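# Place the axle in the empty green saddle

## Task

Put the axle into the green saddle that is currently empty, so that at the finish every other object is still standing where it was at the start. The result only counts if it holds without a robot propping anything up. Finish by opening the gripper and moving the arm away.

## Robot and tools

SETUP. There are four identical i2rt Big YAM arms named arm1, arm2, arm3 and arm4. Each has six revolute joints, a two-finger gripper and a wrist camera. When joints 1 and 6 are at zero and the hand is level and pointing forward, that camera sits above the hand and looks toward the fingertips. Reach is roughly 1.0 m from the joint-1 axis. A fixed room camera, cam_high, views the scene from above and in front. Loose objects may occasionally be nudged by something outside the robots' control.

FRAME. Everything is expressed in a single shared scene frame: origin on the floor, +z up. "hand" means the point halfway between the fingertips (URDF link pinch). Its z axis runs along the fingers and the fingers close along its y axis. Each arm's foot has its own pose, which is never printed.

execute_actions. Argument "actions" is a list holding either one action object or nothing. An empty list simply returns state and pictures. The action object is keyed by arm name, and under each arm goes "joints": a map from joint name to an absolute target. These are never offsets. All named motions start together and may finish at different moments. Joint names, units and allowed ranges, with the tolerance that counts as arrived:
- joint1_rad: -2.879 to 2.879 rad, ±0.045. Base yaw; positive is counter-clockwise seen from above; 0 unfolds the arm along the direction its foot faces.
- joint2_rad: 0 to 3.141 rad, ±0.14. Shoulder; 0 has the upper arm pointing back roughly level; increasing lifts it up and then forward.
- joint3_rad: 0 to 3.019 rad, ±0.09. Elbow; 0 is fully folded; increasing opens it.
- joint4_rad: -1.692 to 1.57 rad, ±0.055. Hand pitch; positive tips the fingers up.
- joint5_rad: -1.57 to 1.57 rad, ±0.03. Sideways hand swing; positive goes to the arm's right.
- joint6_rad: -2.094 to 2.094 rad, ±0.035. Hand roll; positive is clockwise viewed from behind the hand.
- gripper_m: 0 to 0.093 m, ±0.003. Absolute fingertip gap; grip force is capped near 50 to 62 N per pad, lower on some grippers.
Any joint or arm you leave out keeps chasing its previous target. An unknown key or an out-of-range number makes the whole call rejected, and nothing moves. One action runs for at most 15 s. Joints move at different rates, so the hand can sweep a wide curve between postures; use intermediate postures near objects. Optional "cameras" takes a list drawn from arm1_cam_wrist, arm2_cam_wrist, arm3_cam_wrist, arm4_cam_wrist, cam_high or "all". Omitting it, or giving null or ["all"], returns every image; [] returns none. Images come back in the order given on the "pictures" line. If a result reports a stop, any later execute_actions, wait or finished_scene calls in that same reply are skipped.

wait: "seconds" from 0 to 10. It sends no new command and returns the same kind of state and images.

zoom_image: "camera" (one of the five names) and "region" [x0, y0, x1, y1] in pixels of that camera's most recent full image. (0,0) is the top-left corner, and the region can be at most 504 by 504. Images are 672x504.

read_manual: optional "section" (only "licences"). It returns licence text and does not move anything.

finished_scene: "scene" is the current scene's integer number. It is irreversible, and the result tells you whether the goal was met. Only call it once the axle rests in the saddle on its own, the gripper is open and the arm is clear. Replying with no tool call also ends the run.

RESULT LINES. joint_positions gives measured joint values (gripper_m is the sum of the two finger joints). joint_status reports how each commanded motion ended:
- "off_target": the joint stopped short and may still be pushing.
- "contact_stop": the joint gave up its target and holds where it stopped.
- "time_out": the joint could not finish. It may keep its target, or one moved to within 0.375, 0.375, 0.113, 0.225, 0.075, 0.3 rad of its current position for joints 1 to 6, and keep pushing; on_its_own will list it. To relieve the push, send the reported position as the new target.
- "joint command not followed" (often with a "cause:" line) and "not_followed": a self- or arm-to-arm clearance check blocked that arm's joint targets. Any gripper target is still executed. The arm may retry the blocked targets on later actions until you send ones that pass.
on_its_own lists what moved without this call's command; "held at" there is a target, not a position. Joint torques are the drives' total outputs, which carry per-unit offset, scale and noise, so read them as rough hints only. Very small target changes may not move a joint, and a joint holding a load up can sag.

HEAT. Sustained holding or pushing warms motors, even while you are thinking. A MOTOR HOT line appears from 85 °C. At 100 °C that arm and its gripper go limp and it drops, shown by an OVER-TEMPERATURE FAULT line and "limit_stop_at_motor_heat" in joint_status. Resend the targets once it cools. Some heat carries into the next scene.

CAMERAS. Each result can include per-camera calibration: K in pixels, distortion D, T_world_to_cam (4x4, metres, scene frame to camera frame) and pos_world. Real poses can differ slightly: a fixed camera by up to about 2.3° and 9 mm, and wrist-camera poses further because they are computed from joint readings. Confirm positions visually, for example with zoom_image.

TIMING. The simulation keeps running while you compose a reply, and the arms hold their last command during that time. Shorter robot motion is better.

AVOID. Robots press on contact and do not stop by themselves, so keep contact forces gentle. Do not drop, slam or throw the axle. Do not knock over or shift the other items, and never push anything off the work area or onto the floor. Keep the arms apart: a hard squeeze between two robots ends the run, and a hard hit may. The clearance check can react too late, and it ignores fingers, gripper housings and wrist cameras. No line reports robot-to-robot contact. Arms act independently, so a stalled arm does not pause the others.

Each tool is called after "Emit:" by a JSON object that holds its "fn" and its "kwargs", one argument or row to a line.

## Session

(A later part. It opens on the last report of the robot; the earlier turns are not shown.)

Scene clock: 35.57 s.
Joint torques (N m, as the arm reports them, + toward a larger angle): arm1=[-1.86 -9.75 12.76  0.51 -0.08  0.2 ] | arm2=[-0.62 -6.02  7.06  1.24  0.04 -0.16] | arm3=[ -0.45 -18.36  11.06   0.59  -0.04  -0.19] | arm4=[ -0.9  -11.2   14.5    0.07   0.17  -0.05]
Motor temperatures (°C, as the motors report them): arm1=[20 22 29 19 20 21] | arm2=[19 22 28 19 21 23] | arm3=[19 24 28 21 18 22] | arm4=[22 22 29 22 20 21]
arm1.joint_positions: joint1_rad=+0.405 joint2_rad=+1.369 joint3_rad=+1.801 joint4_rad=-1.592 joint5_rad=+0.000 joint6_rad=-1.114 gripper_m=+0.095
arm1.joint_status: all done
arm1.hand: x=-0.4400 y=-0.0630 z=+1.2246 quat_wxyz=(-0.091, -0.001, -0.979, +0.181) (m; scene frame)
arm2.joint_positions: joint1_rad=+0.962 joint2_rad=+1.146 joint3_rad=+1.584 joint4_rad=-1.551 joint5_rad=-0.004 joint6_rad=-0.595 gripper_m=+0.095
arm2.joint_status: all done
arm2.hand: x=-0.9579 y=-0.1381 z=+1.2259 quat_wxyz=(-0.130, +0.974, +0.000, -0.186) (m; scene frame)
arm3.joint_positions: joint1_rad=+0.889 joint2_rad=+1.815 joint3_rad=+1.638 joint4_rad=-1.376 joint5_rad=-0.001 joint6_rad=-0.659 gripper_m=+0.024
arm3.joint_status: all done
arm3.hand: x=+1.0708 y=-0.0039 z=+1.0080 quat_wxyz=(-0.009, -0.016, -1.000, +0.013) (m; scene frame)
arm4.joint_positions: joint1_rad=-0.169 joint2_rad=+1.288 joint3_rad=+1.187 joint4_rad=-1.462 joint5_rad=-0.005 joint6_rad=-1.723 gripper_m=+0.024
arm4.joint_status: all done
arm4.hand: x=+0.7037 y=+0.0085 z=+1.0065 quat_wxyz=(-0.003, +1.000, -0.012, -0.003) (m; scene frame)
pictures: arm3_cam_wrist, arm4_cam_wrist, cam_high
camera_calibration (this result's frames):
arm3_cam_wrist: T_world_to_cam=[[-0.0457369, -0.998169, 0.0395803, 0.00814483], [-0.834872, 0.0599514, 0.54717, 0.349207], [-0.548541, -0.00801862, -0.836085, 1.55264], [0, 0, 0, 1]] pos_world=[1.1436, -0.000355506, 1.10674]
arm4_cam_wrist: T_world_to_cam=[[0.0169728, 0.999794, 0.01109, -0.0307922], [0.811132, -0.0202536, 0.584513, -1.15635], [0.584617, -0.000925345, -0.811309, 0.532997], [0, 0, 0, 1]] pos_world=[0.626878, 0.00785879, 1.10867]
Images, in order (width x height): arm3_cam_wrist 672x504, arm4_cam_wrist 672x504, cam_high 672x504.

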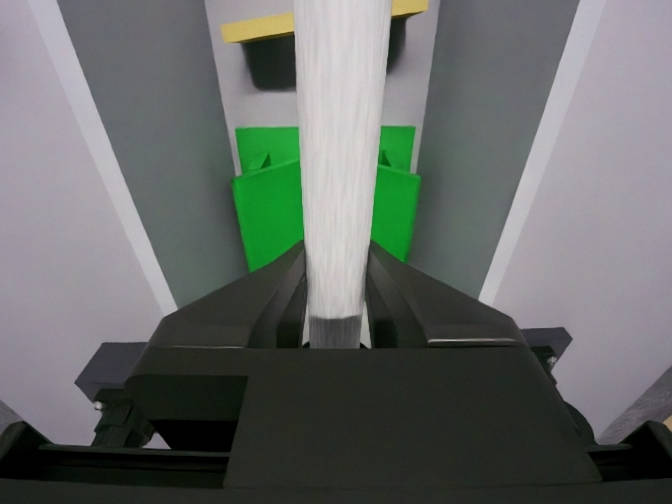

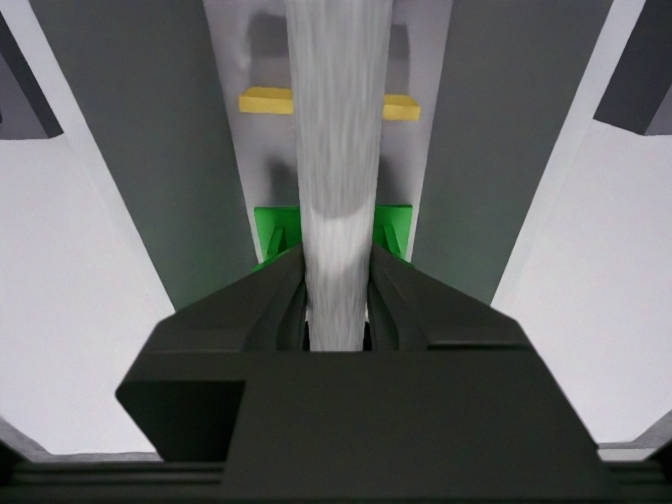

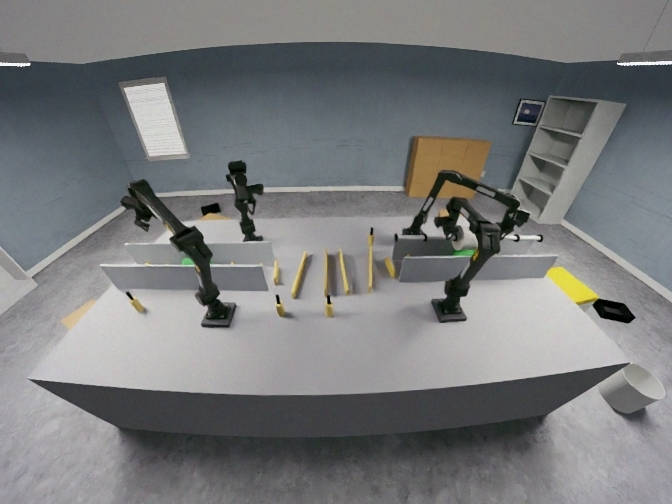

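Emit:
{"fn": "execute_actions", "kwargs": {
  "actions": []
}}

Scene clock: 36.20 s.
Joint torques (N m, as the arm reports them, + toward a larger angle): arm1=[ -2.06 -10.12  12.69   0.59  -0.07   0.14] | arm2=[-0.68 -5.72  7.14  1.13  0.04 -0.15] | arm3=[ -0.62 -18.61  11.03   0.53  -0.05  -0.19] | arm4=[ -0.77 -11.64  14.51   0.15   0.16  -0.06]
Motor temperatures (°C, as the motors report them): arm1=[20 22 29 19 20 21] | arm2=[19 22 28 19 21 23] | arm3=[19 25 28 21 18 22] | arm4=[22 22 29 22 20 21]
arm1.joint_positions: joint1_rad=+0.405 joint2_rad=+1.369 joint3_rad=+1.801 joint4_rad=-1.592 joint5_rad=+0.000 joint6_rad=-1.114 gripper_m=+0.095
arm1.joint_status: all done
arm1.hand: x=-0.4400 y=-0.0630 z=+1.2246 quat_wxyz=(-0.091, -0.001, -0.979, +0.181) (m; scene frame)
arm2.joint_positions: joint1_rad=+0.962 joint2_rad=+1.146 joint3_rad=+1.584 joint4_rad=-1.551 joint5_rad=-0.004 joint6_rad=-0.595 gripper_m=+0.095
arm2.joint_status: all done
arm2.hand: x=-0.9579 y=-0.1381 z=+1.2259 quat_wxyz=(-0.130, +0.974, +0.000, -0.186) (m; scene frame)
arm3.joint_positions: joint1_rad=+0.889 joint2_rad=+1.815 joint3_rad=+1.638 joint4_rad=-1.376 joint5_rad=-0.001 joint6_rad=-0.659 gripper_m=+0.024
arm3.joint_status: all done
arm3.hand: x=+1.0708 y=-0.0039 z=+1.0080 quat_wxyz=(-0.009, -0.016, -1.000, +0.013) (m; scene frame)
arm4.joint_positions: joint1_rad=-0.169 joint2_rad=+1.288 joint3_rad=+1.187 joint4_rad=-1.462 joint5_rad=-0.005 joint6_rad=-1.723 gripper_m=+0.024
arm4.joint_status: all done
arm4.hand: x=+0.7037 y=+0.0085 z=+1.0065 quat_wxyz=(-0.003, +1.000, -0.012, -0.003) (m; scene frame)
pictures: arm1_cam_wrist, arm2_cam_wrist, arm3_cam_wrist, arm4_cam_wrist, cam_high
camera_calibration (this result's frames):
arm1_cam_wrist: T_world_to_cam=[[-0.0319866, -0.933172, 0.358005, -0.510709], [-0.89231, 0.188033, 0.410399, -0.876299], [-0.450289, -0.306324, -0.838693, 0.933314], [0, 0, 0, 1]] pos_world=[-0.378005, -0.0259099, 1.32523]
arm2_cam_wrist: T_world_to_cam=[[0.0405185, 0.967838, 0.248291, -0.1291], [0.96952, -0.0981782, 0.224483, 0.649292], [0.24164, 0.231627, -0.942316, 1.54323], [0, 0, 0, 1]] pos_world=[-0.997178, -0.168761, 1.34051]
arm3_cam_wrist: T_world_to_cam=[[-0.0457369, -0.998169, 0.0395803, 0.00814483], [-0.834872, 0.0599514, 0.54717, 0.349207], [-0.548541, -0.00801862, -0.836085, 1.55264], [0, 0, 0, 1]] pos_world=[1.1436, -0.000355506, 1.10674]
arm4_cam_wrist: T_world_to_cam=[[0.0169728, 0.999794, 0.01109, -0.0307922], [0.811132, -0.0202536, 0.584513, -1.15635], [0.584617, -0.000925345, -0.811309, 0.532997], [0, 0, 0, 1]] pos_world=[0.626878, 0.00785879, 1.10867]
Images, in order (width x height): arm1_cam_wrist 672x504, arm2_cam_wrist 672x504, arm3_cam_wrist 672x504, arm4_cam_wrist 672x504, cam_high 672x504.

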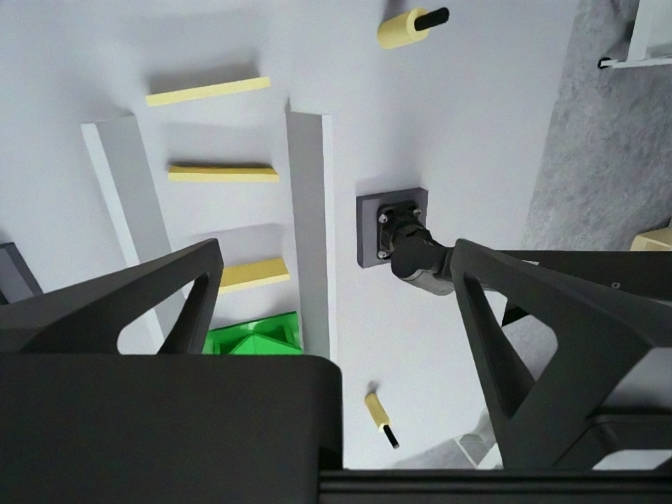

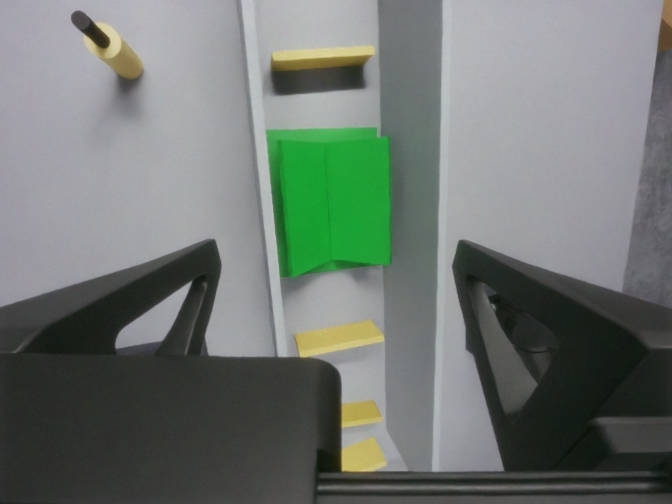

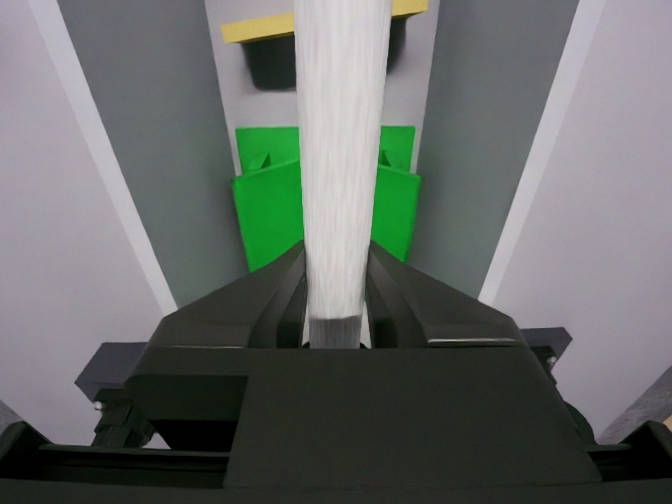

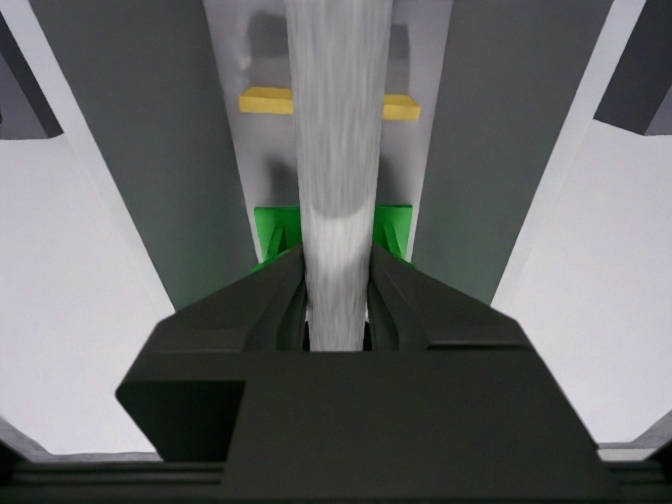

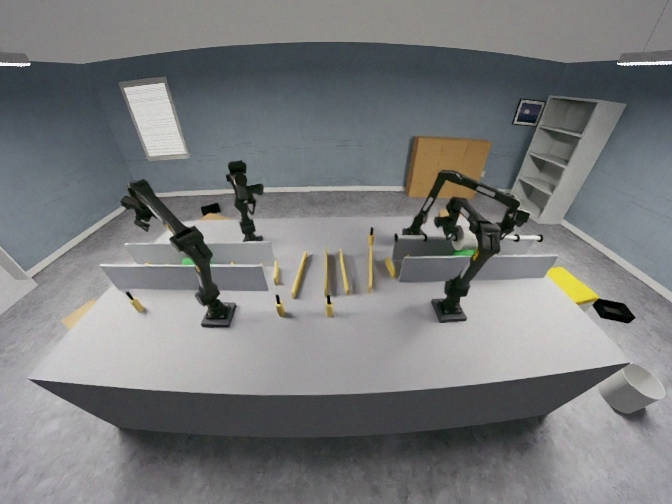

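Emit:
{"fn": "execute_actions", "kwargs": {
  "actions": [
    {"arm3": {"joints": {"joint1_rad": 0.633, "joint2_rad": 1.487, "joint3_rad": 1.271, "joint4_rad": -1.283, "joint6_rad": -0.918}}, "arm4": {"joints": {"joint1_rad": 0.31, "joint2_rad": 1.31, "joint3_rad": 1.274, "joint4_rad": -1.447, "joint6_rad": -1.243}}, "arm1": {"joints": {"joint1_rad": 0.80, "joint2_rad": 1.45, "joint3_rad": 2.2, "joint4_rad": -1.68, "joint6_rad": -0.72}}, "arm2": {"joints": {"joint1_rad": 0.55, "joint2_rad": 0.75, "joint3_rad": 1.15, "joint4_rad": -1.68, "joint6_rad": -1.05}}}
  ],
  "cameras": ["arm3_cam_wrist", "arm4_cam_wrist", "cam_high"]
}}

Scene clock: 40.80 s.
Joint torques (N m, as the arm reports them, + toward a larger angle): arm1=[-1.62 -9.42 11.25  0.85 -0.05  0.15] | arm2=[-2.7   0.91  6.99  1.02 -0.09 -0.16] | arm3=[ -0.37 -12.76   9.95   0.95  -0.12  -0.12] | arm4=[ -1.01 -12.3   16.08   0.65   0.15   0.09]
Motor temperatures (°C, as the motors report them): arm1=[20 23 30 19 20 21] | arm2=[19 22 28 19 21 23] | arm3=[19 25 29 21 18 22] | arm4=[22 22 31 22 20 21]
arm1.joint_positions: joint1_rad=+0.806 joint2_rad=+1.446 joint3_rad=+2.153 joint4_rad=-1.670 joint5_rad=+0.000 joint6_rad=-0.734 gripper_m=+0.095
arm1.joint_status: all done
arm1.hand: x=-0.2844 y=+0.0371 z=+1.3369 quat_wxyz=(-0.225, +0.008, -0.954, +0.196) (m; scene frame)
arm2.joint_positions: joint1_rad=+0.561 joint2_rad=+0.750 joint3_rad=+1.155 joint4_rad=-1.671 joint5_rad=-0.001 joint6_rad=-1.041 gripper_m=+0.095
arm2.joint_status: all done
arm2.hand: x=-0.7581 y=-0.1710 z=+1.1360 quat_wxyz=(-0.133, +0.988, +0.021, -0.077) (m; scene frame)
arm3.joint_positions: joint1_rad=+0.629 joint2_rad=+1.510 joint3_rad=+1.241 joint4_rad=-1.288 joint5_rad=+0.000 joint6_rad=-0.911 gripper_m=+0.024
arm3.joint_status: all done
arm3.hand: x=+0.8941 y=-0.0041 z=+1.0044 quat_wxyz=(-0.006, -0.019, -1.000, +0.013) (m; scene frame)
arm4.joint_positions: joint1_rad=+0.309 joint2_rad=+1.330 joint3_rad=+1.189 joint4_rad=-1.454 joint5_rad=-0.005 joint6_rad=-1.247 gripper_m=+0.024
arm4.joint_status: all done
arm4.hand: x=+0.5302 y=+0.0036 z=+0.9930 quat_wxyz=(+0.014, +1.000, -0.011, +0.001) (m; scene frame)
pictures: arm3_cam_wrist, arm4_cam_wrist, cam_high
camera_calibration (this result's frames):
arm3_cam_wrist: T_world_to_cam=[[-0.0524896, -0.997791, 0.0407145, 0.00494612], [-0.831043, 0.066252, 0.552248, 0.195186], [-0.553726, -0.00484823, -0.832685, 1.45393], [0, 0, 0, 1]] pos_world=[0.967543, -0.000947285, 1.10267]
arm4_cam_wrist: T_world_to_cam=[[0.0150866, 0.999644, -0.0219913, 0.0110229], [0.807442, 0.000792397, 0.589946, -1.01129], [0.589753, -0.026657, -0.807143, 0.616686], [0, 0, 0, 1]] pos_world=[0.452697, 0.00622133, 1.0946]
Images, in order (width x height): arm3_cam_wrist 672x504, arm4_cam_wrist 672x504, cam_high 672x504.

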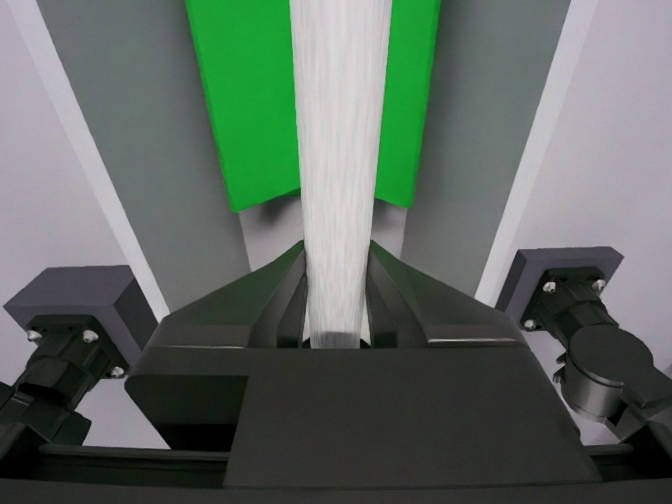

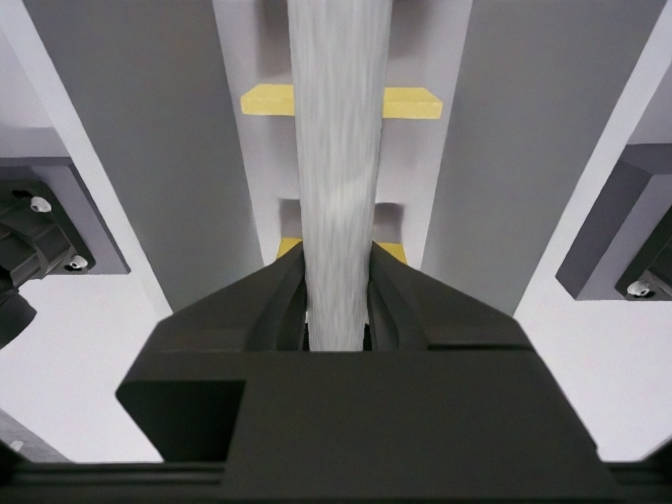

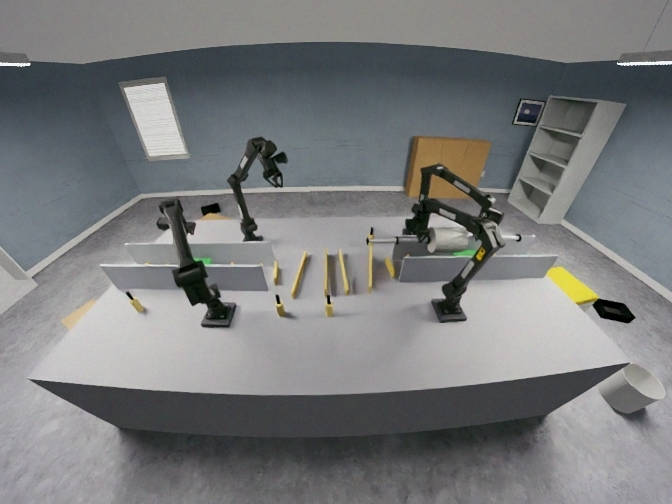

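Emit:
{"fn": "execute_actions", "kwargs": {
  "actions": [
    {"arm3": {"joints": {"joint1_rad": 0.139, "joint2_rad": 1.29, "joint3_rad": 1.055, "joint4_rad": -1.27, "joint6_rad": -1.428}}, "arm4": {"joints": {"joint1_rad": 0.746, "joint2_rad": 1.565, "joint3_rad": 1.555, "joint4_rad": -1.447, "joint6_rad": -0.806}}, "arm1": {"joints": {"joint1_rad": 0.975, "joint2_rad": 1.62, "joint3_rad": 2.274, "joint4_rad": -1.68, "joint6_rad": -0.503}}, "arm2": {"joints": {"joint1_rad": 0.08, "joint2_rad": 0.62, "joint3_rad": 1.13, "joint4_rad": -1.68, "joint6_rad": -1.52}}}
  ],
  "cameras": ["arm3_cam_wrist", "arm4_cam_wrist", "cam_high"]
}}

Scene clock: 45.13 s.
Joint torques (N m, as the arm reports them, + toward a larger angle): arm1=[ -1.8  -14.29  11.14   1.03  -0.04   0.16] | arm2=[-2.6   3.11  7.13  1.21 -0.09 -0.13] | arm3=[ 0.35 -8.86  9.97  1.03 -0.39 -0.32] | arm4=[ -1.14 -19.04  16.59   0.7   -0.17   0.06]
Motor temperatures (°C, as the motors report them): arm1=[20 23 30 19 20 21] | arm2=[19 22 28 19 21 23] | arm3=[19 25 30 21 19 22] | arm4=[22 22 33 22 20 21]
arm1.joint_positions: joint1_rad=+0.980 joint2_rad=+1.637 joint3_rad=+2.237 joint4_rad=-1.672 joint5_rad=+0.000 joint6_rad=-0.517 gripper_m=+0.095
arm1.joint_status: all done
arm1.hand: x=-0.1721 y=+0.0655 z=+1.2800 quat_wxyz=(-0.214, -0.012, -0.969, +0.122) (m; scene frame)
arm2.joint_positions: joint1_rad=+0.090 joint2_rad=+0.617 joint3_rad=+1.129 joint4_rad=-1.671 joint5_rad=-0.001 joint6_rad=-1.511 gripper_m=+0.095
arm2.joint_status: all done
arm2.hand: x=-0.6599 y=-0.1701 z=+1.1488 quat_wxyz=(-0.207, +0.978, +0.021, -0.014) (m; scene frame)
arm3.joint_positions: joint1_rad=+0.130 joint2_rad=+1.304 joint3_rad=+1.025 joint4_rad=-1.278 joint5_rad=+0.005 joint6_rad=-1.406 gripper_m=+0.024
arm3.joint_status: all done
arm3.hand: x=+0.6814 y=-0.0031 z=+1.0008 quat_wxyz=(+0.000, -0.021, -1.000, +0.015) (m; scene frame)
arm4.joint_positions: joint1_rad=+0.749 joint2_rad=+1.608 joint3_rad=+1.464 joint4_rad=-1.454 joint5_rad=+0.002 joint6_rad=-0.808 gripper_m=+0.024
arm4.joint_status: joint3_rad time_out (moved +0.275 of +0.366); the others done
arm4.on_its_own: joint3_rad reads +1.464 and still pushes toward +1.555 since a time_out
arm4.hand: x=+0.3201 y=+0.0017 z=+0.9840 quat_wxyz=(+0.011, +1.000, -0.011, +0.010) (m; scene frame)
pictures: arm3_cam_wrist, arm4_cam_wrist, cam_high
camera_calibration (this result's frames):
arm3_cam_wrist: T_world_to_cam=[[-0.0568611, -0.997424, 0.0437299, -0.00517813], [-0.824154, 0.0716151, 0.56182, 0.00612458], [-0.563504, -0.00409454, -0.826103, 1.33328], [0, 0, 0, 1]] pos_world=[0.75606, -0.000144253, 1.09821]
arm4_cam_wrist: T_world_to_cam=[[0.0142936, 0.999775, -0.0156747, 0.00991941], [0.796932, -0.00192293, 0.604066, -0.846873], [0.6039, -0.021126, -0.79678, 0.718541], [0, 0, 0, 1]] pos_world=[0.240832, 0.00363426, 1.08424]
Images, in order (width x height): arm3_cam_wrist 672x504, arm4_cam_wrist 672x504, cam_high 672x504.

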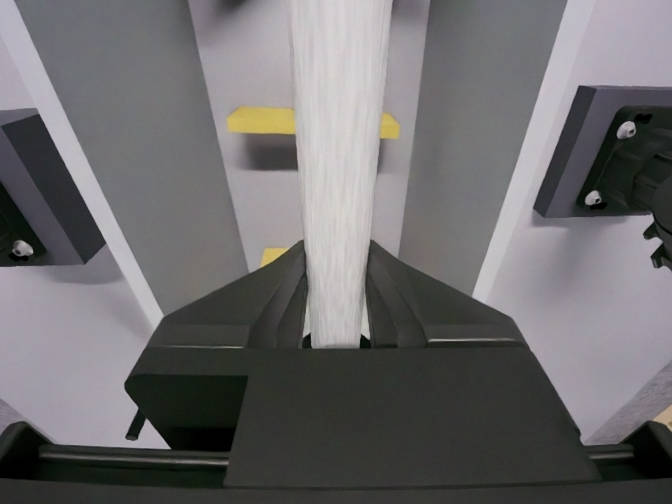

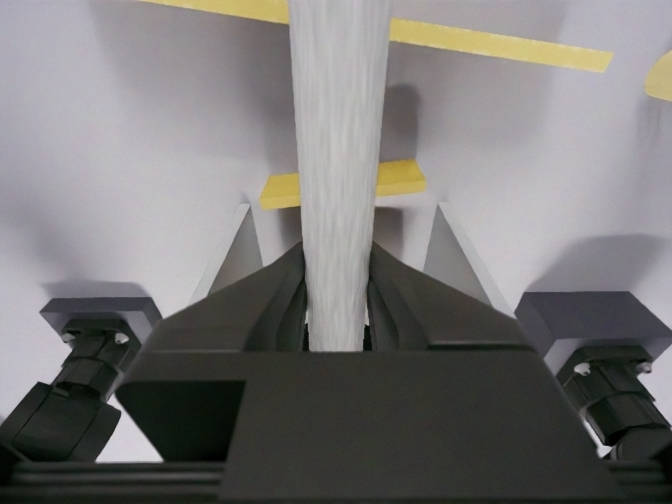

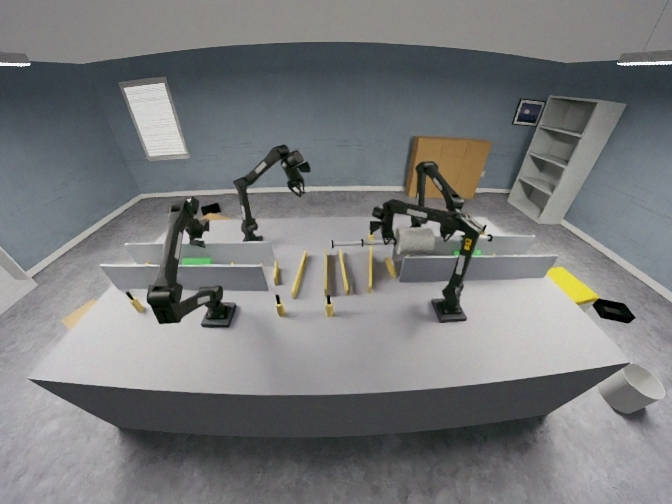

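Emit:
{"fn": "execute_actions", "kwargs": {
  "actions": [
    {"arm3": {"joints": {"joint1_rad": -0.258, "joint2_rad": 1.322, "joint3_rad": 1.043, "joint4_rad": -1.238, "joint6_rad": -1.80}}, "arm4": {"joints": {"joint1_rad": 0.905, "joint2_rad": 1.81, "joint3_rad": 1.893, "joint4_rad": -1.525, "joint6_rad": -0.647}}, "arm1": {"joints": {"joint2_rad": 2.105}}, "arm2": {"joints": {"joint1_rad": -0.35, "joint6_rad": -1.95}}}
  ],
  "cameras": ["arm1_cam_wrist", "arm4_cam_wrist", "cam_high"]
}}

Scene clock: 48.60 s.
Joint torques (N m, as the arm reports them, + toward a larger angle): arm1=[ -1.83 -19.61  10.69  -0.03   0.02   0.16] | arm2=[-2.47  3.24  7.13  1.1  -0.1  -0.15] | arm3=[-1.56 -9.23  9.51  1.12 -0.18 -0.33] | arm4=[ -1.85 -24.41  16.42   0.32  -0.02  -0.06]
Motor temperatures (°C, as the motors report them): arm1=[20 23 30 19 20 21] | arm2=[19 22 28 19 21 23] | arm3=[19 25 30 21 19 22] | arm4=[22 23 34 22 20 21]
arm1.joint_positions: joint1_rad=+0.980 joint2_rad=+2.112 joint3_rad=+2.252 joint4_rad=-1.672 joint5_rad=+0.000 joint6_rad=-0.517 gripper_m=+0.095
arm1.joint_status: all done
arm1.hand: x=-0.0725 y=+0.0074 z=+1.0039 quat_wxyz=(-0.018, -0.012, -1.000, +0.007) (m; scene frame)
arm2.joint_positions: joint1_rad=-0.339 joint2_rad=+0.617 joint3_rad=+1.129 joint4_rad=-1.671 joint5_rad=-0.001 joint6_rad=-1.942 gripper_m=+0.095
arm2.joint_status: all done
arm2.hand: x=-0.5822 y=-0.1792 z=+1.1492 quat_wxyz=(-0.196, +0.978, +0.021, +0.072) (m; scene frame)
arm3.joint_positions: joint1_rad=-0.245 joint2_rad=+1.338 joint3_rad=+1.017 joint4_rad=-1.250 joint5_rad=+0.001 joint6_rad=-1.778 gripper_m=+0.024
arm3.joint_status: all done
arm3.hand: x=+0.5481 y=+0.0009 z=+0.9862 quat_wxyz=(-0.001, -0.023, -1.000, +0.008) (m; scene frame)
arm4.joint_positions: joint1_rad=+0.915 joint2_rad=+1.866 joint3_rad=+1.805 joint4_rad=-1.521 joint5_rad=+0.000 joint6_rad=-0.636 gripper_m=+0.024
arm4.joint_status: all done
arm4.hand: x=+0.1873 y=+0.0055 z=+0.9823 quat_wxyz=(+0.005, +1.000, -0.014, +0.004) (m; scene frame)
pictures: arm1_cam_wrist, arm4_cam_wrist, cam_high
camera_calibration (this result's frames):
arm1_cam_wrist: T_world_to_cam=[[-0.0217004, -0.999588, 0.0188019, -0.0124685], [-0.818889, 0.02856, 0.573241, -0.628011], [-0.573542, -0.00295707, -0.819171, 0.904492], [0, 0, 0, 1]] pos_world=[0.00422221, 0.00814733, 1.10117]
arm4_cam_wrist: T_world_to_cam=[[0.0199653, 0.999793, -0.00383159, -0.0046562], [0.803439, -0.0137631, 0.595227, -0.73256], [0.595052, -0.0149623, -0.803548, 0.80573], [0, 0, 0, 1]] pos_world=[0.10921, 0.00662857, 1.08346]
Images, in order (width x height): arm1_cam_wrist 672x504, arm4_cam_wrist 672x504, cam_high 672x504.

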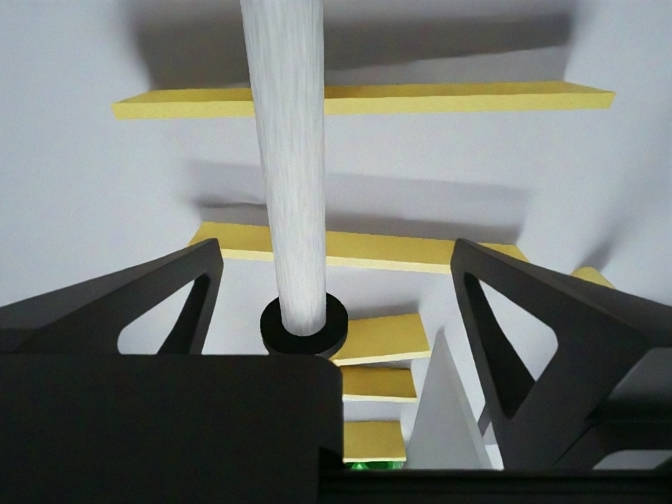

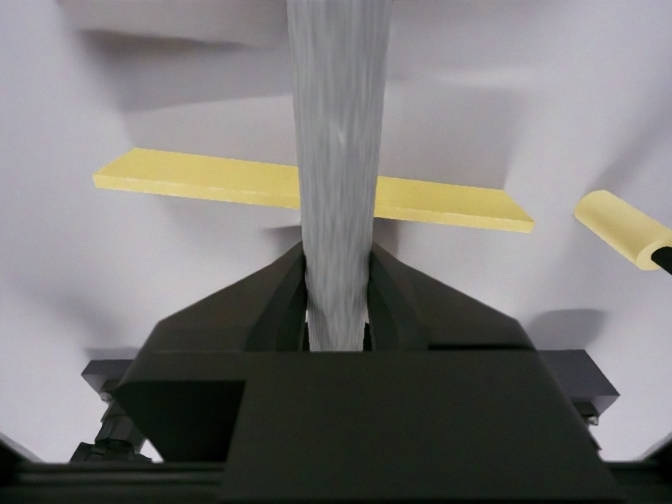

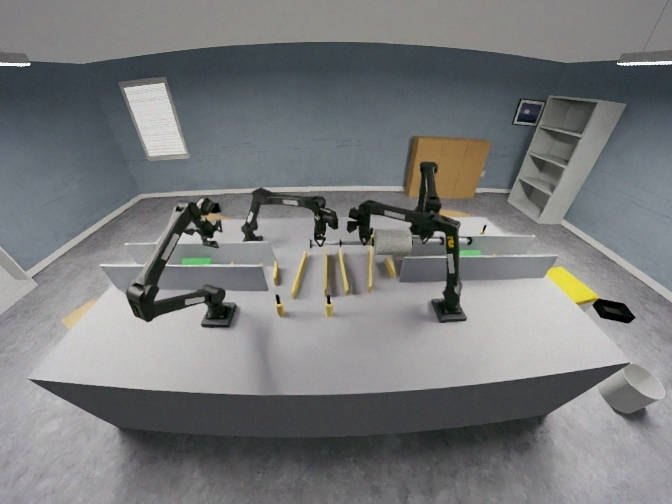

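Emit:
{"fn": "execute_actions", "kwargs": {
  "actions": [
    {"arm1": {"joints": {"joint1_rad": 1.003, "joint2_rad": 2.155, "joint6_rad": -0.475}}, "arm2": {"joints": {"joint1_rad": -0.45, "joint6_rad": -2.06}}}
  ],
  "cameras": ["arm1_cam_wrist"]
}}

Scene clock: 50.07 s.
Joint torques (N m, as the arm reports them, + toward a larger angle): arm1=[ -0.99 -19.88  10.77   0.08  -0.08   0.08] | arm2=[-2.77  3.48  7.11  1.1  -0.1  -0.16] | arm3=[-1.46 -9.36  9.55  1.13 -0.18 -0.32] | arm4=[ -1.69 -24.43  16.43   0.1   -0.04  -0.05]
Motor temperatures (°C, as the motors report them): arm1=[20 23 30 19 20 21] | arm2=[19 22 28 19 21 23] | arm3=[19 24 30 21 19 22] | arm4=[22 23 35 22 20 21]
arm1.joint_positions: joint1_rad=+1.002 joint2_rad=+2.150 joint3_rad=+2.252 joint4_rad=-1.672 joint5_rad=+0.000 joint6_rad=-0.489 gripper_m=+0.095
arm1.joint_status: all done
arm1.hand: x=-0.0621 y=+0.0190 z=+0.9799 quat_wxyz=(-0.001, -0.014, -1.000, -0.002) (m; scene frame)
arm2.joint_positions: joint1_rad=-0.440 joint2_rad=+0.617 joint3_rad=+1.129 joint4_rad=-1.671 joint5_rad=-0.001 joint6_rad=-2.051 gripper_m=+0.095
arm2.joint_status: all done
arm2.hand: x=-0.5650 y=-0.1861 z=+1.1492 quat_wxyz=(-0.187, +0.978, +0.025, +0.092) (m; scene frame)
arm3.joint_positions: joint1_rad=-0.245 joint2_rad=+1.338 joint3_rad=+1.017 joint4_rad=-1.250 joint5_rad=+0.001 joint6_rad=-1.778 gripper_m=+0.024
arm3.joint_status: not commanded
arm3.hand: x=+0.5481 y=+0.0009 z=+0.9862 quat_wxyz=(-0.001, -0.023, -1.000, +0.008) (m; scene frame)
arm4.joint_positions: joint1_rad=+0.915 joint2_rad=+1.866 joint3_rad=+1.805 joint4_rad=-1.521 joint5_rad=+0.000 joint6_rad=-0.636 gripper_m=+0.024
arm4.joint_status: not commanded
arm4.hand: x=+0.1873 y=+0.0055 z=+0.9823 quat_wxyz=(+0.005, +1.000, -0.014, +0.004) (m; scene frame)
pictures: arm1_cam_wrist
camera_calibration (this result's frames):
arm1_cam_wrist: T_world_to_cam=[[-0.0257795, -0.999668, 0.000230405, 0.0177792], [-0.800003, 0.0207688, 0.599636, -0.630578], [-0.599441, 0.015274, -0.800273, 0.870452], [0, 0, 0, 1]] pos_world=[0.0177791, 0.0175743, 1.07471]
Images, in order (width x height): arm1_cam_wrist 672x504.

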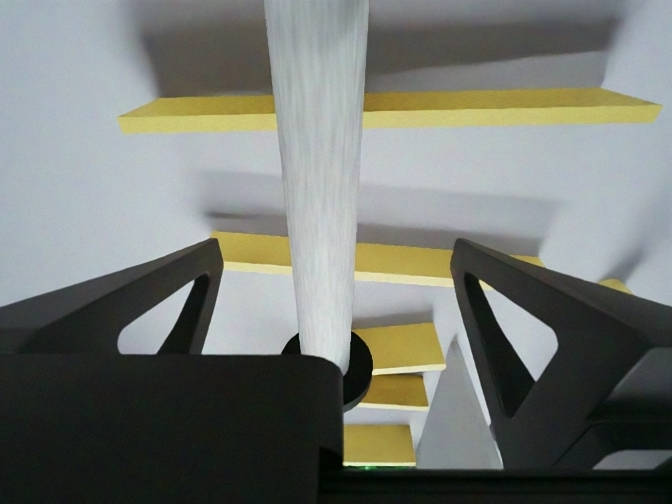

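Emit:
{"fn": "execute_actions", "kwargs": {
  "actions": [
    {"arm1": {"joints": {"gripper_m": 0.0}}}
  ],
  "cameras": ["arm1_cam_wrist"]
}}

Scene clock: 50.93 s.
Joint torques (N m, as the arm reports them, + toward a larger angle): arm1=[ -0.78 -19.45  10.94   0.14   0.05   0.14] | arm2=[-2.4   3.1   7.02  1.16 -0.09 -0.13] | arm3=[-1.44 -9.33  9.6   1.08 -0.19 -0.27] | arm4=[ -1.44 -24.81  16.37   0.36   0.09  -0.06]
Motor temperatures (°C, as the motors report them): arm1=[20 24 30 19 20 21] | arm2=[19 22 28 19 21 23] | arm3=[19 24 30 21 19 22] | arm4=[22 23 35 22 20 21]
arm1.joint_positions: joint1_rad=+1.005 joint2_rad=+2.150 joint3_rad=+2.252 joint4_rad=-1.677 joint5_rad=-0.004 joint6_rad=-0.488 gripper_m=+0.024
arm1.joint_status: gripper_m off_target (ended at +0.024, target +0.000)
arm1.hand: x=-0.0619 y=+0.0214 z=+0.9799 quat_wxyz=(+0.000, -0.014, -1.000, -0.005) (m; scene frame)
arm2.joint_positions: joint1_rad=-0.440 joint2_rad=+0.617 joint3_rad=+1.129 joint4_rad=-1.671 joint5_rad=-0.001 joint6_rad=-2.051 gripper_m=+0.095
arm2.joint_status: not commanded
arm2.hand: x=-0.5650 y=-0.1861 z=+1.1492 quat_wxyz=(-0.187, +0.978, +0.025, +0.092) (m; scene frame)
arm3.joint_positions: joint1_rad=-0.245 joint2_rad=+1.338 joint3_rad=+1.017 joint4_rad=-1.249 joint5_rad=+0.001 joint6_rad=-1.782 gripper_m=+0.024
arm3.joint_status: not commanded
arm3.hand: x=+0.5480 y=+0.0011 z=+0.9859 quat_wxyz=(-0.001, -0.021, -1.000, +0.008) (m; scene frame)
arm4.joint_positions: joint1_rad=+0.916 joint2_rad=+1.865 joint3_rad=+1.805 joint4_rad=-1.525 joint5_rad=-0.003 joint6_rad=-0.637 gripper_m=+0.024
arm4.joint_status: not commanded
arm4.hand: x=+0.1875 y=+0.0040 z=+0.9826 quat_wxyz=(+0.007, +1.000, -0.013, +0.005) (m; scene frame)
pictures: arm1_cam_wrist
camera_calibration (this result's frames):
arm1_cam_wrist: T_world_to_cam=[[-0.0242431, -0.999693, -0.00510944, 0.0255152], [-0.798976, 0.0163032, 0.601142, -0.63181], [-0.600874, 0.0186559, -0.799126, 0.86925], [0, 0, 0, 1]] pos_world=[0.0181277, 0.0195913, 1.07458]
Images, in order (width x height): arm1_cam_wrist 672x504.

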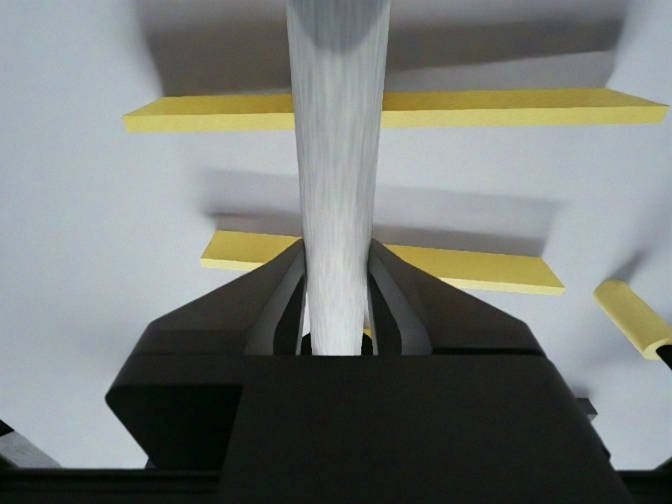

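Emit:
{"fn": "execute_actions", "kwargs": {
  "actions": [
    {"arm4": {"joints": {"gripper_m": 0.093, "joint2_rad": 1.2, "joint3_rad": 1.86}}, "arm1": {"joints": {"joint2_rad": 2.13, "joint3_rad": 2.29}}, "arm3": {"joints": {"joint1_rad": -0.248, "joint2_rad": 1.315, "joint3_rad": 1.06}}}
  ],
  "cameras": ["arm1_cam_wrist", "arm3_cam_wrist", "cam_high"]
}}

Scene clock: 54.33 s.
Joint torques (N m, as the arm reports them, + toward a larger angle): arm1=[ -2.1  -20.36  11.99   0.15   0.13   0.14] | arm2=[-2.49  3.38  7.02  1.11 -0.1  -0.14] | arm3=[ -0.61 -10.07  10.82   1.13  -0.21  -0.27] | arm4=[-1.74 -8.22  8.63  1.9   0.1  -0.01]
Motor temperatures (°C, as the motors report them): arm1=[20 24 30 19 20 21] | arm2=[19 22 28 19 21 23] | arm3=[19 24 30 21 19 22] | arm4=[22 24 35 22 20 21]
arm1.joint_positions: joint1_rad=+1.005 joint2_rad=+2.154 joint3_rad=+2.252 joint4_rad=-1.677 joint5_rad=-0.004 joint6_rad=-0.488 gripper_m=+0.024
arm1.joint_status: all done
arm1.hand: x=-0.0616 y=+0.0213 z=+0.9770 quat_wxyz=(+0.002, -0.014, -1.000, -0.006) (m; scene frame)
arm2.joint_positions: joint1_rad=-0.440 joint2_rad=+0.617 joint3_rad=+1.129 joint4_rad=-1.671 joint5_rad=-0.001 joint6_rad=-2.051 gripper_m=+0.095
arm2.joint_status: not commanded
arm2.hand: x=-0.5650 y=-0.1861 z=+1.1492 quat_wxyz=(-0.187, +0.978, +0.025, +0.092) (m; scene frame)
arm3.joint_positions: joint1_rad=-0.245 joint2_rad=+1.340 joint3_rad=+1.017 joint4_rad=-1.249 joint5_rad=+0.001 joint6_rad=-1.783 gripper_m=+0.024
arm3.joint_status: all done
arm3.hand: x=+0.5479 y=+0.0009 z=+0.9850 quat_wxyz=(-0.002, -0.021, -1.000, +0.007) (m; scene frame)
arm4.joint_positions: joint1_rad=+0.916 joint2_rad=+1.201 joint3_rad=+1.859 joint4_rad=-1.525 joint5_rad=-0.003 joint6_rad=-0.637 gripper_m=+0.093
arm4.joint_status: all done
arm4.hand: x=+0.3179 y=-0.0963 z=+1.3325 quat_wxyz=(-0.206, +0.939, -0.012, -0.275) (m; scene frame)
pictures: arm1_cam_wrist, arm3_cam_wrist, cam_high
camera_calibration (this result's frames):
arm1_cam_wrist: T_world_to_cam=[[-0.0242443, -0.99968, -0.00726868, 0.0274688], [-0.796576, 0.0149243, 0.604355, -0.632766], [-0.604053, 0.0204422, -0.796682, 0.864453], [0, 0, 0, 1]] pos_world=[0.0187954, 0.0192323, 1.07131]
arm3_cam_wrist: T_world_to_cam=[[-0.0553161, -0.998078, 0.0279274, 0.00661717], [-0.825909, 0.0614559, 0.560444, -0.0930059], [-0.561083, 0.0079361, -0.827721, 1.24519], [0, 0, 0, 1]] pos_world=[0.622206, 0.00243828, 1.08261]
Images, in order (width x height): arm1_cam_wrist 672x504, arm3_cam_wrist 672x504, cam_high 672x504.

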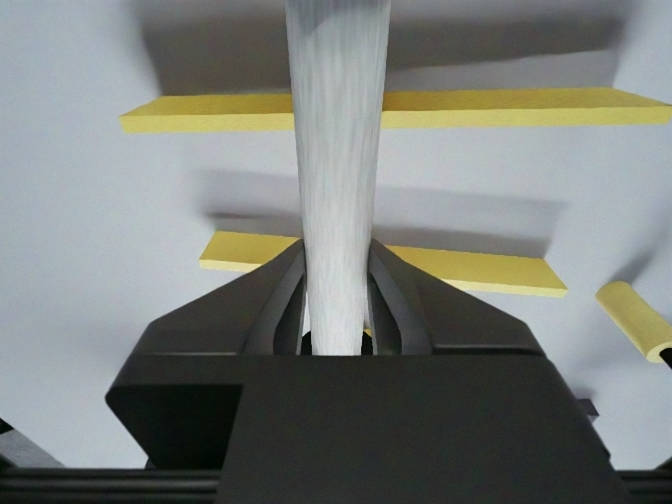

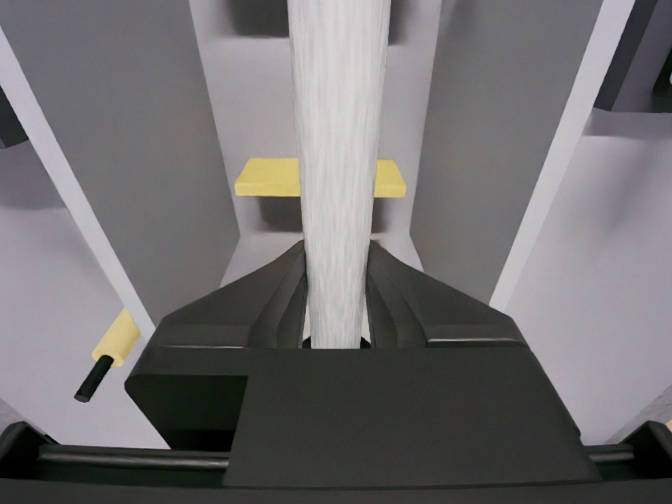

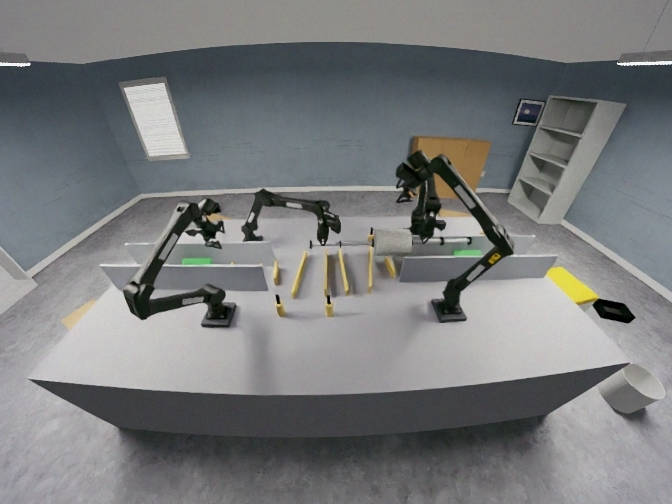

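Emit:
{"fn": "execute_actions", "kwargs": {
  "actions": [
    {"arm4": {"joints": {"joint1_rad": -0.19, "joint2_rad": 0.55, "joint3_rad": 1.75, "joint4_rad": -1.68, "joint6_rad": -1.75, "gripper_m": 0.03}}, "arm1": {"joints": {"joint1_rad": 0.91, "joint2_rad": 1.856, "joint3_rad": 1.85, "joint4_rad": -1.515, "joint6_rad": -0.59}}, "arm3": {"joints": {"joint1_rad": -0.487, "joint2_rad": 1.412, "joint3_rad": 1.175, "joint4_rad": -1.238, "joint6_rad": -2.035}}}
  ],
  "cameras": ["arm1_cam_wrist", "arm3_cam_wrist", "cam_high"]
}}

Scene clock: 58.33 s.
Joint torques (N m, as the arm reports them, + toward a larger angle): arm1=[ -1.56 -18.78   9.83   0.87  -0.04   0.04] | arm2=[-2.55  3.29  7.11  1.13 -0.1  -0.16] | arm3=[ -0.46 -12.55  12.41   0.17  -0.34  -0.13] | arm4=[-1.49  6.86  4.86  1.48 -0.1   0.  ]
Motor temperatures (°C, as the motors report them): arm1=[20 25 30 19 20 21] | arm2=[19 22 28 19 21 23] | arm3=[19 24 31 20 19 22] | arm4=[22 23 34 22 20 21]
arm1.joint_positions: joint1_rad=+0.907 joint2_rad=+1.887 joint3_rad=+1.839 joint4_rad=-1.528 joint5_rad=-0.001 joint6_rad=-0.596 gripper_m=+0.024
arm1.joint_status: all done
arm1.hand: x=-0.1626 y=+0.0128 z=+0.9813 quat_wxyz=(+0.001, -0.008, -1.000, -0.004) (m; scene frame)
arm2.joint_positions: joint1_rad=-0.440 joint2_rad=+0.617 joint3_rad=+1.129 joint4_rad=-1.671 joint5_rad=-0.001 joint6_rad=-2.051 gripper_m=+0.095
arm2.joint_status: not commanded
arm2.hand: x=-0.5650 y=-0.1861 z=+1.1492 quat_wxyz=(-0.187, +0.978, +0.025, +0.092) (m; scene frame)
arm3.joint_positions: joint1_rad=-0.485 joint2_rad=+1.452 joint3_rad=+1.109 joint4_rad=-1.229 joint5_rad=+0.004 joint6_rad=-2.029 gripper_m=+0.024
arm3.joint_status: all done
arm3.hand: x=+0.4474 y=-0.0029 z=+0.9775 quat_wxyz=(+0.000, -0.018, -1.000, +0.006) (m; scene frame)
arm4.joint_positions: joint1_rad=-0.181 joint2_rad=+0.561 joint3_rad=+1.749 joint4_rad=-1.662 joint5_rad=+0.002 joint6_rad=-1.740 gripper_m=+0.030
arm4.joint_status: all done
arm4.hand: x=+0.6600 y=-0.2512 z=+1.4099 quat_wxyz=(-0.511, +0.854, -0.009, +0.093) (m; scene frame)
pictures: arm1_cam_wrist, arm3_cam_wrist, cam_high
camera_calibration (this result's frames):
arm1_cam_wrist: T_world_to_cam=[[-0.0139375, -0.999895, -0.00387056, 0.014862], [-0.797773, 0.00878636, 0.602893, -0.714433], [-0.602796, 0.0114907, -0.797812, 0.808479], [0, 0, 0, 1]] pos_world=[-0.0823999, 0.0118478, 1.0758]
arm3_cam_wrist: T_world_to_cam=[[-0.0491855, -0.998438, 0.0264892, -0.00381167], [-0.824963, 0.0555618, 0.562449, -0.174029], [-0.563043, 0.00581174, -0.826407, 1.18224], [0, 0, 0, 1]] pos_world=[0.521895, -0.00100722, 1.07499]
Images, in order (width x height): arm1_cam_wrist 672x504, arm3_cam_wrist 672x504, cam_high 672x504.

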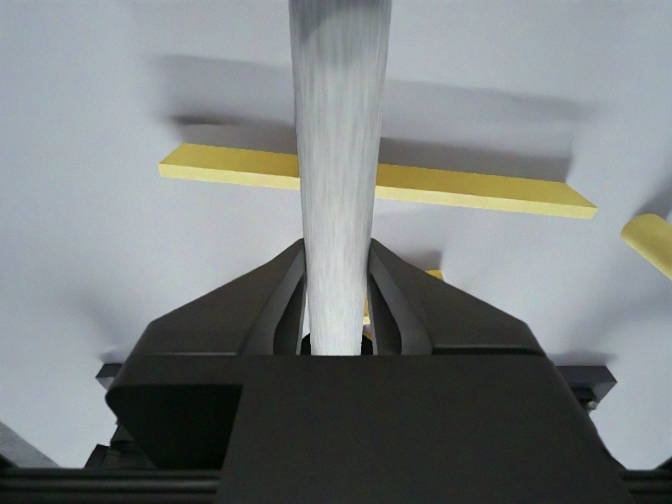

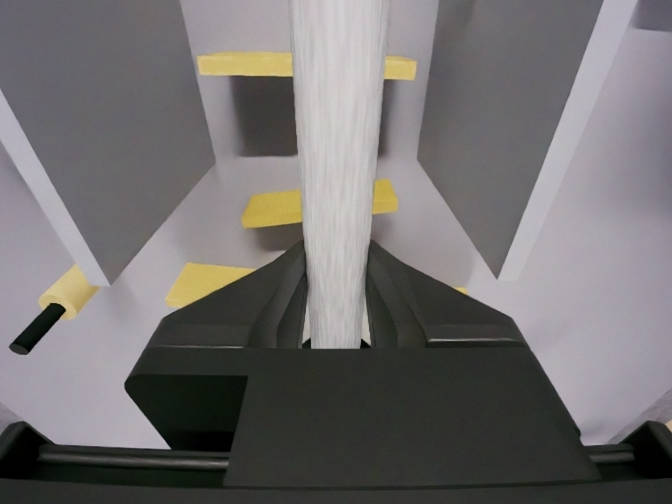

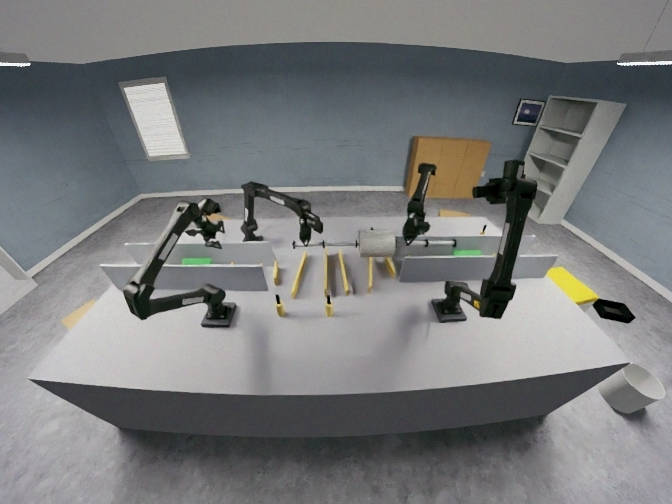

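Emit:
{"fn": "execute_actions", "kwargs": {
  "actions": [
    {"arm4": {"joints": {"joint2_rad": 1.262, "joint3_rad": 1.083, "joint4_rad": -1.378, "gripper_m": 0.093}}}
  ],
  "cameras": ["arm4_cam_wrist", "cam_high"]
}}

Scene clock: 60.33 s.
Joint torques (N m, as the arm reports them, + toward a larger angle): arm1=[ -1.44 -18.93   9.5    0.78   0.     0.06] | arm2=[-2.43  3.31  7.09  1.11 -0.11 -0.13] | arm3=[ -0.48 -12.79  12.41   0.14  -0.34  -0.13] | arm4=[-1.65 -8.18 10.49  0.42 -0.15 -0.01]
Motor temperatures (°C, as the motors report them): arm1=[20 25 30 19 20 21] | arm2=[19 22 28 19 21 23] | arm3=[19 24 32 20 19 22] | arm4=[22 23 33 22 20 21]
arm1.joint_positions: joint1_rad=+0.907 joint2_rad=+1.887 joint3_rad=+1.839 joint4_rad=-1.528 joint5_rad=-0.001 joint6_rad=-0.596 gripper_m=+0.024
arm1.joint_status: not commanded
arm1.hand: x=-0.1626 y=+0.0128 z=+0.9813 quat_wxyz=(+0.001, -0.008, -1.000, -0.004) (m; scene frame)
arm2.joint_positions: joint1_rad=-0.440 joint2_rad=+0.617 joint3_rad=+1.129 joint4_rad=-1.671 joint5_rad=-0.001 joint6_rad=-2.051 gripper_m=+0.095
arm2.joint_status: not commanded
arm2.hand: x=-0.5650 y=-0.1861 z=+1.1492 quat_wxyz=(-0.187, +0.978, +0.025, +0.092) (m; scene frame)
arm3.joint_positions: joint1_rad=-0.485 joint2_rad=+1.452 joint3_rad=+1.109 joint4_rad=-1.229 joint5_rad=+0.004 joint6_rad=-2.029 gripper_m=+0.024
arm3.joint_status: not commanded
arm3.hand: x=+0.4474 y=-0.0029 z=+0.9775 quat_wxyz=(+0.000, -0.018, -1.000, +0.006) (m; scene frame)
arm4.joint_positions: joint1_rad=-0.181 joint2_rad=+1.252 joint3_rad=+1.067 joint4_rad=-1.379 joint5_rad=+0.002 joint6_rad=-1.741 gripper_m=+0.093
arm4.joint_status: all done
arm4.hand: x=+0.7055 y=-0.0111 z=+0.9729 quat_wxyz=(-0.001, +1.000, -0.009, +0.001) (m; scene frame)
pictures: arm4_cam_wrist, cam_high
camera_calibration (this result's frames):
arm4_cam_wrist: T_world_to_cam=[[0.0108318, 0.999909, 0.00807525, -0.00364716], [0.807409, -0.01351, 0.589837, -1.14104], [0.589892, 0.000131054, -0.807482, 0.497177], [0, 0, 0, 1]] pos_world=[0.628048, -0.0118338, 1.07452]
Images, in order (width x height): arm4_cam_wrist 672x504, cam_high 672x504.

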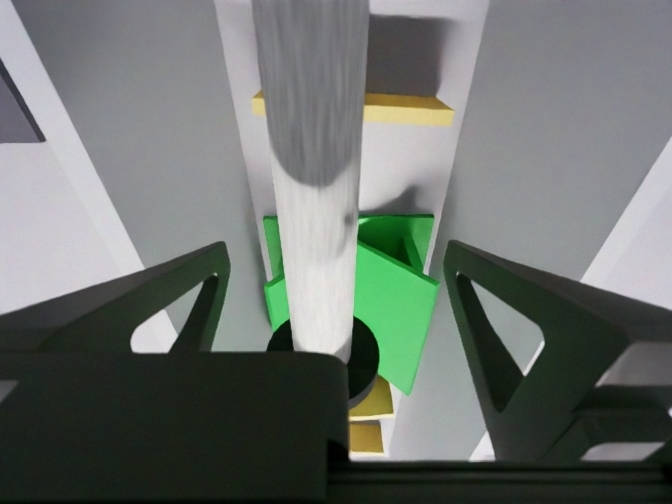

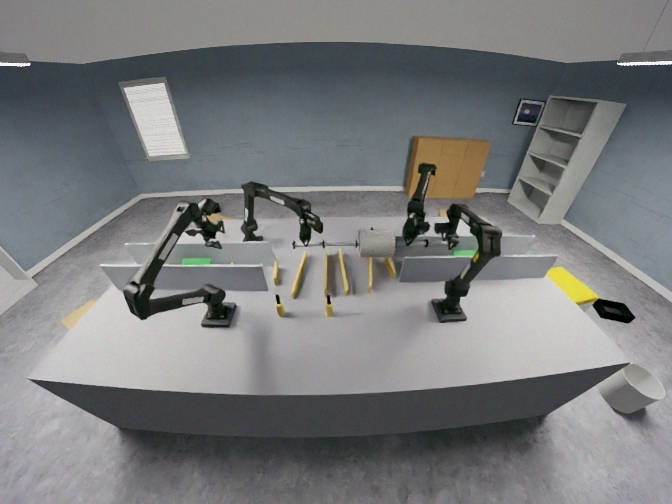

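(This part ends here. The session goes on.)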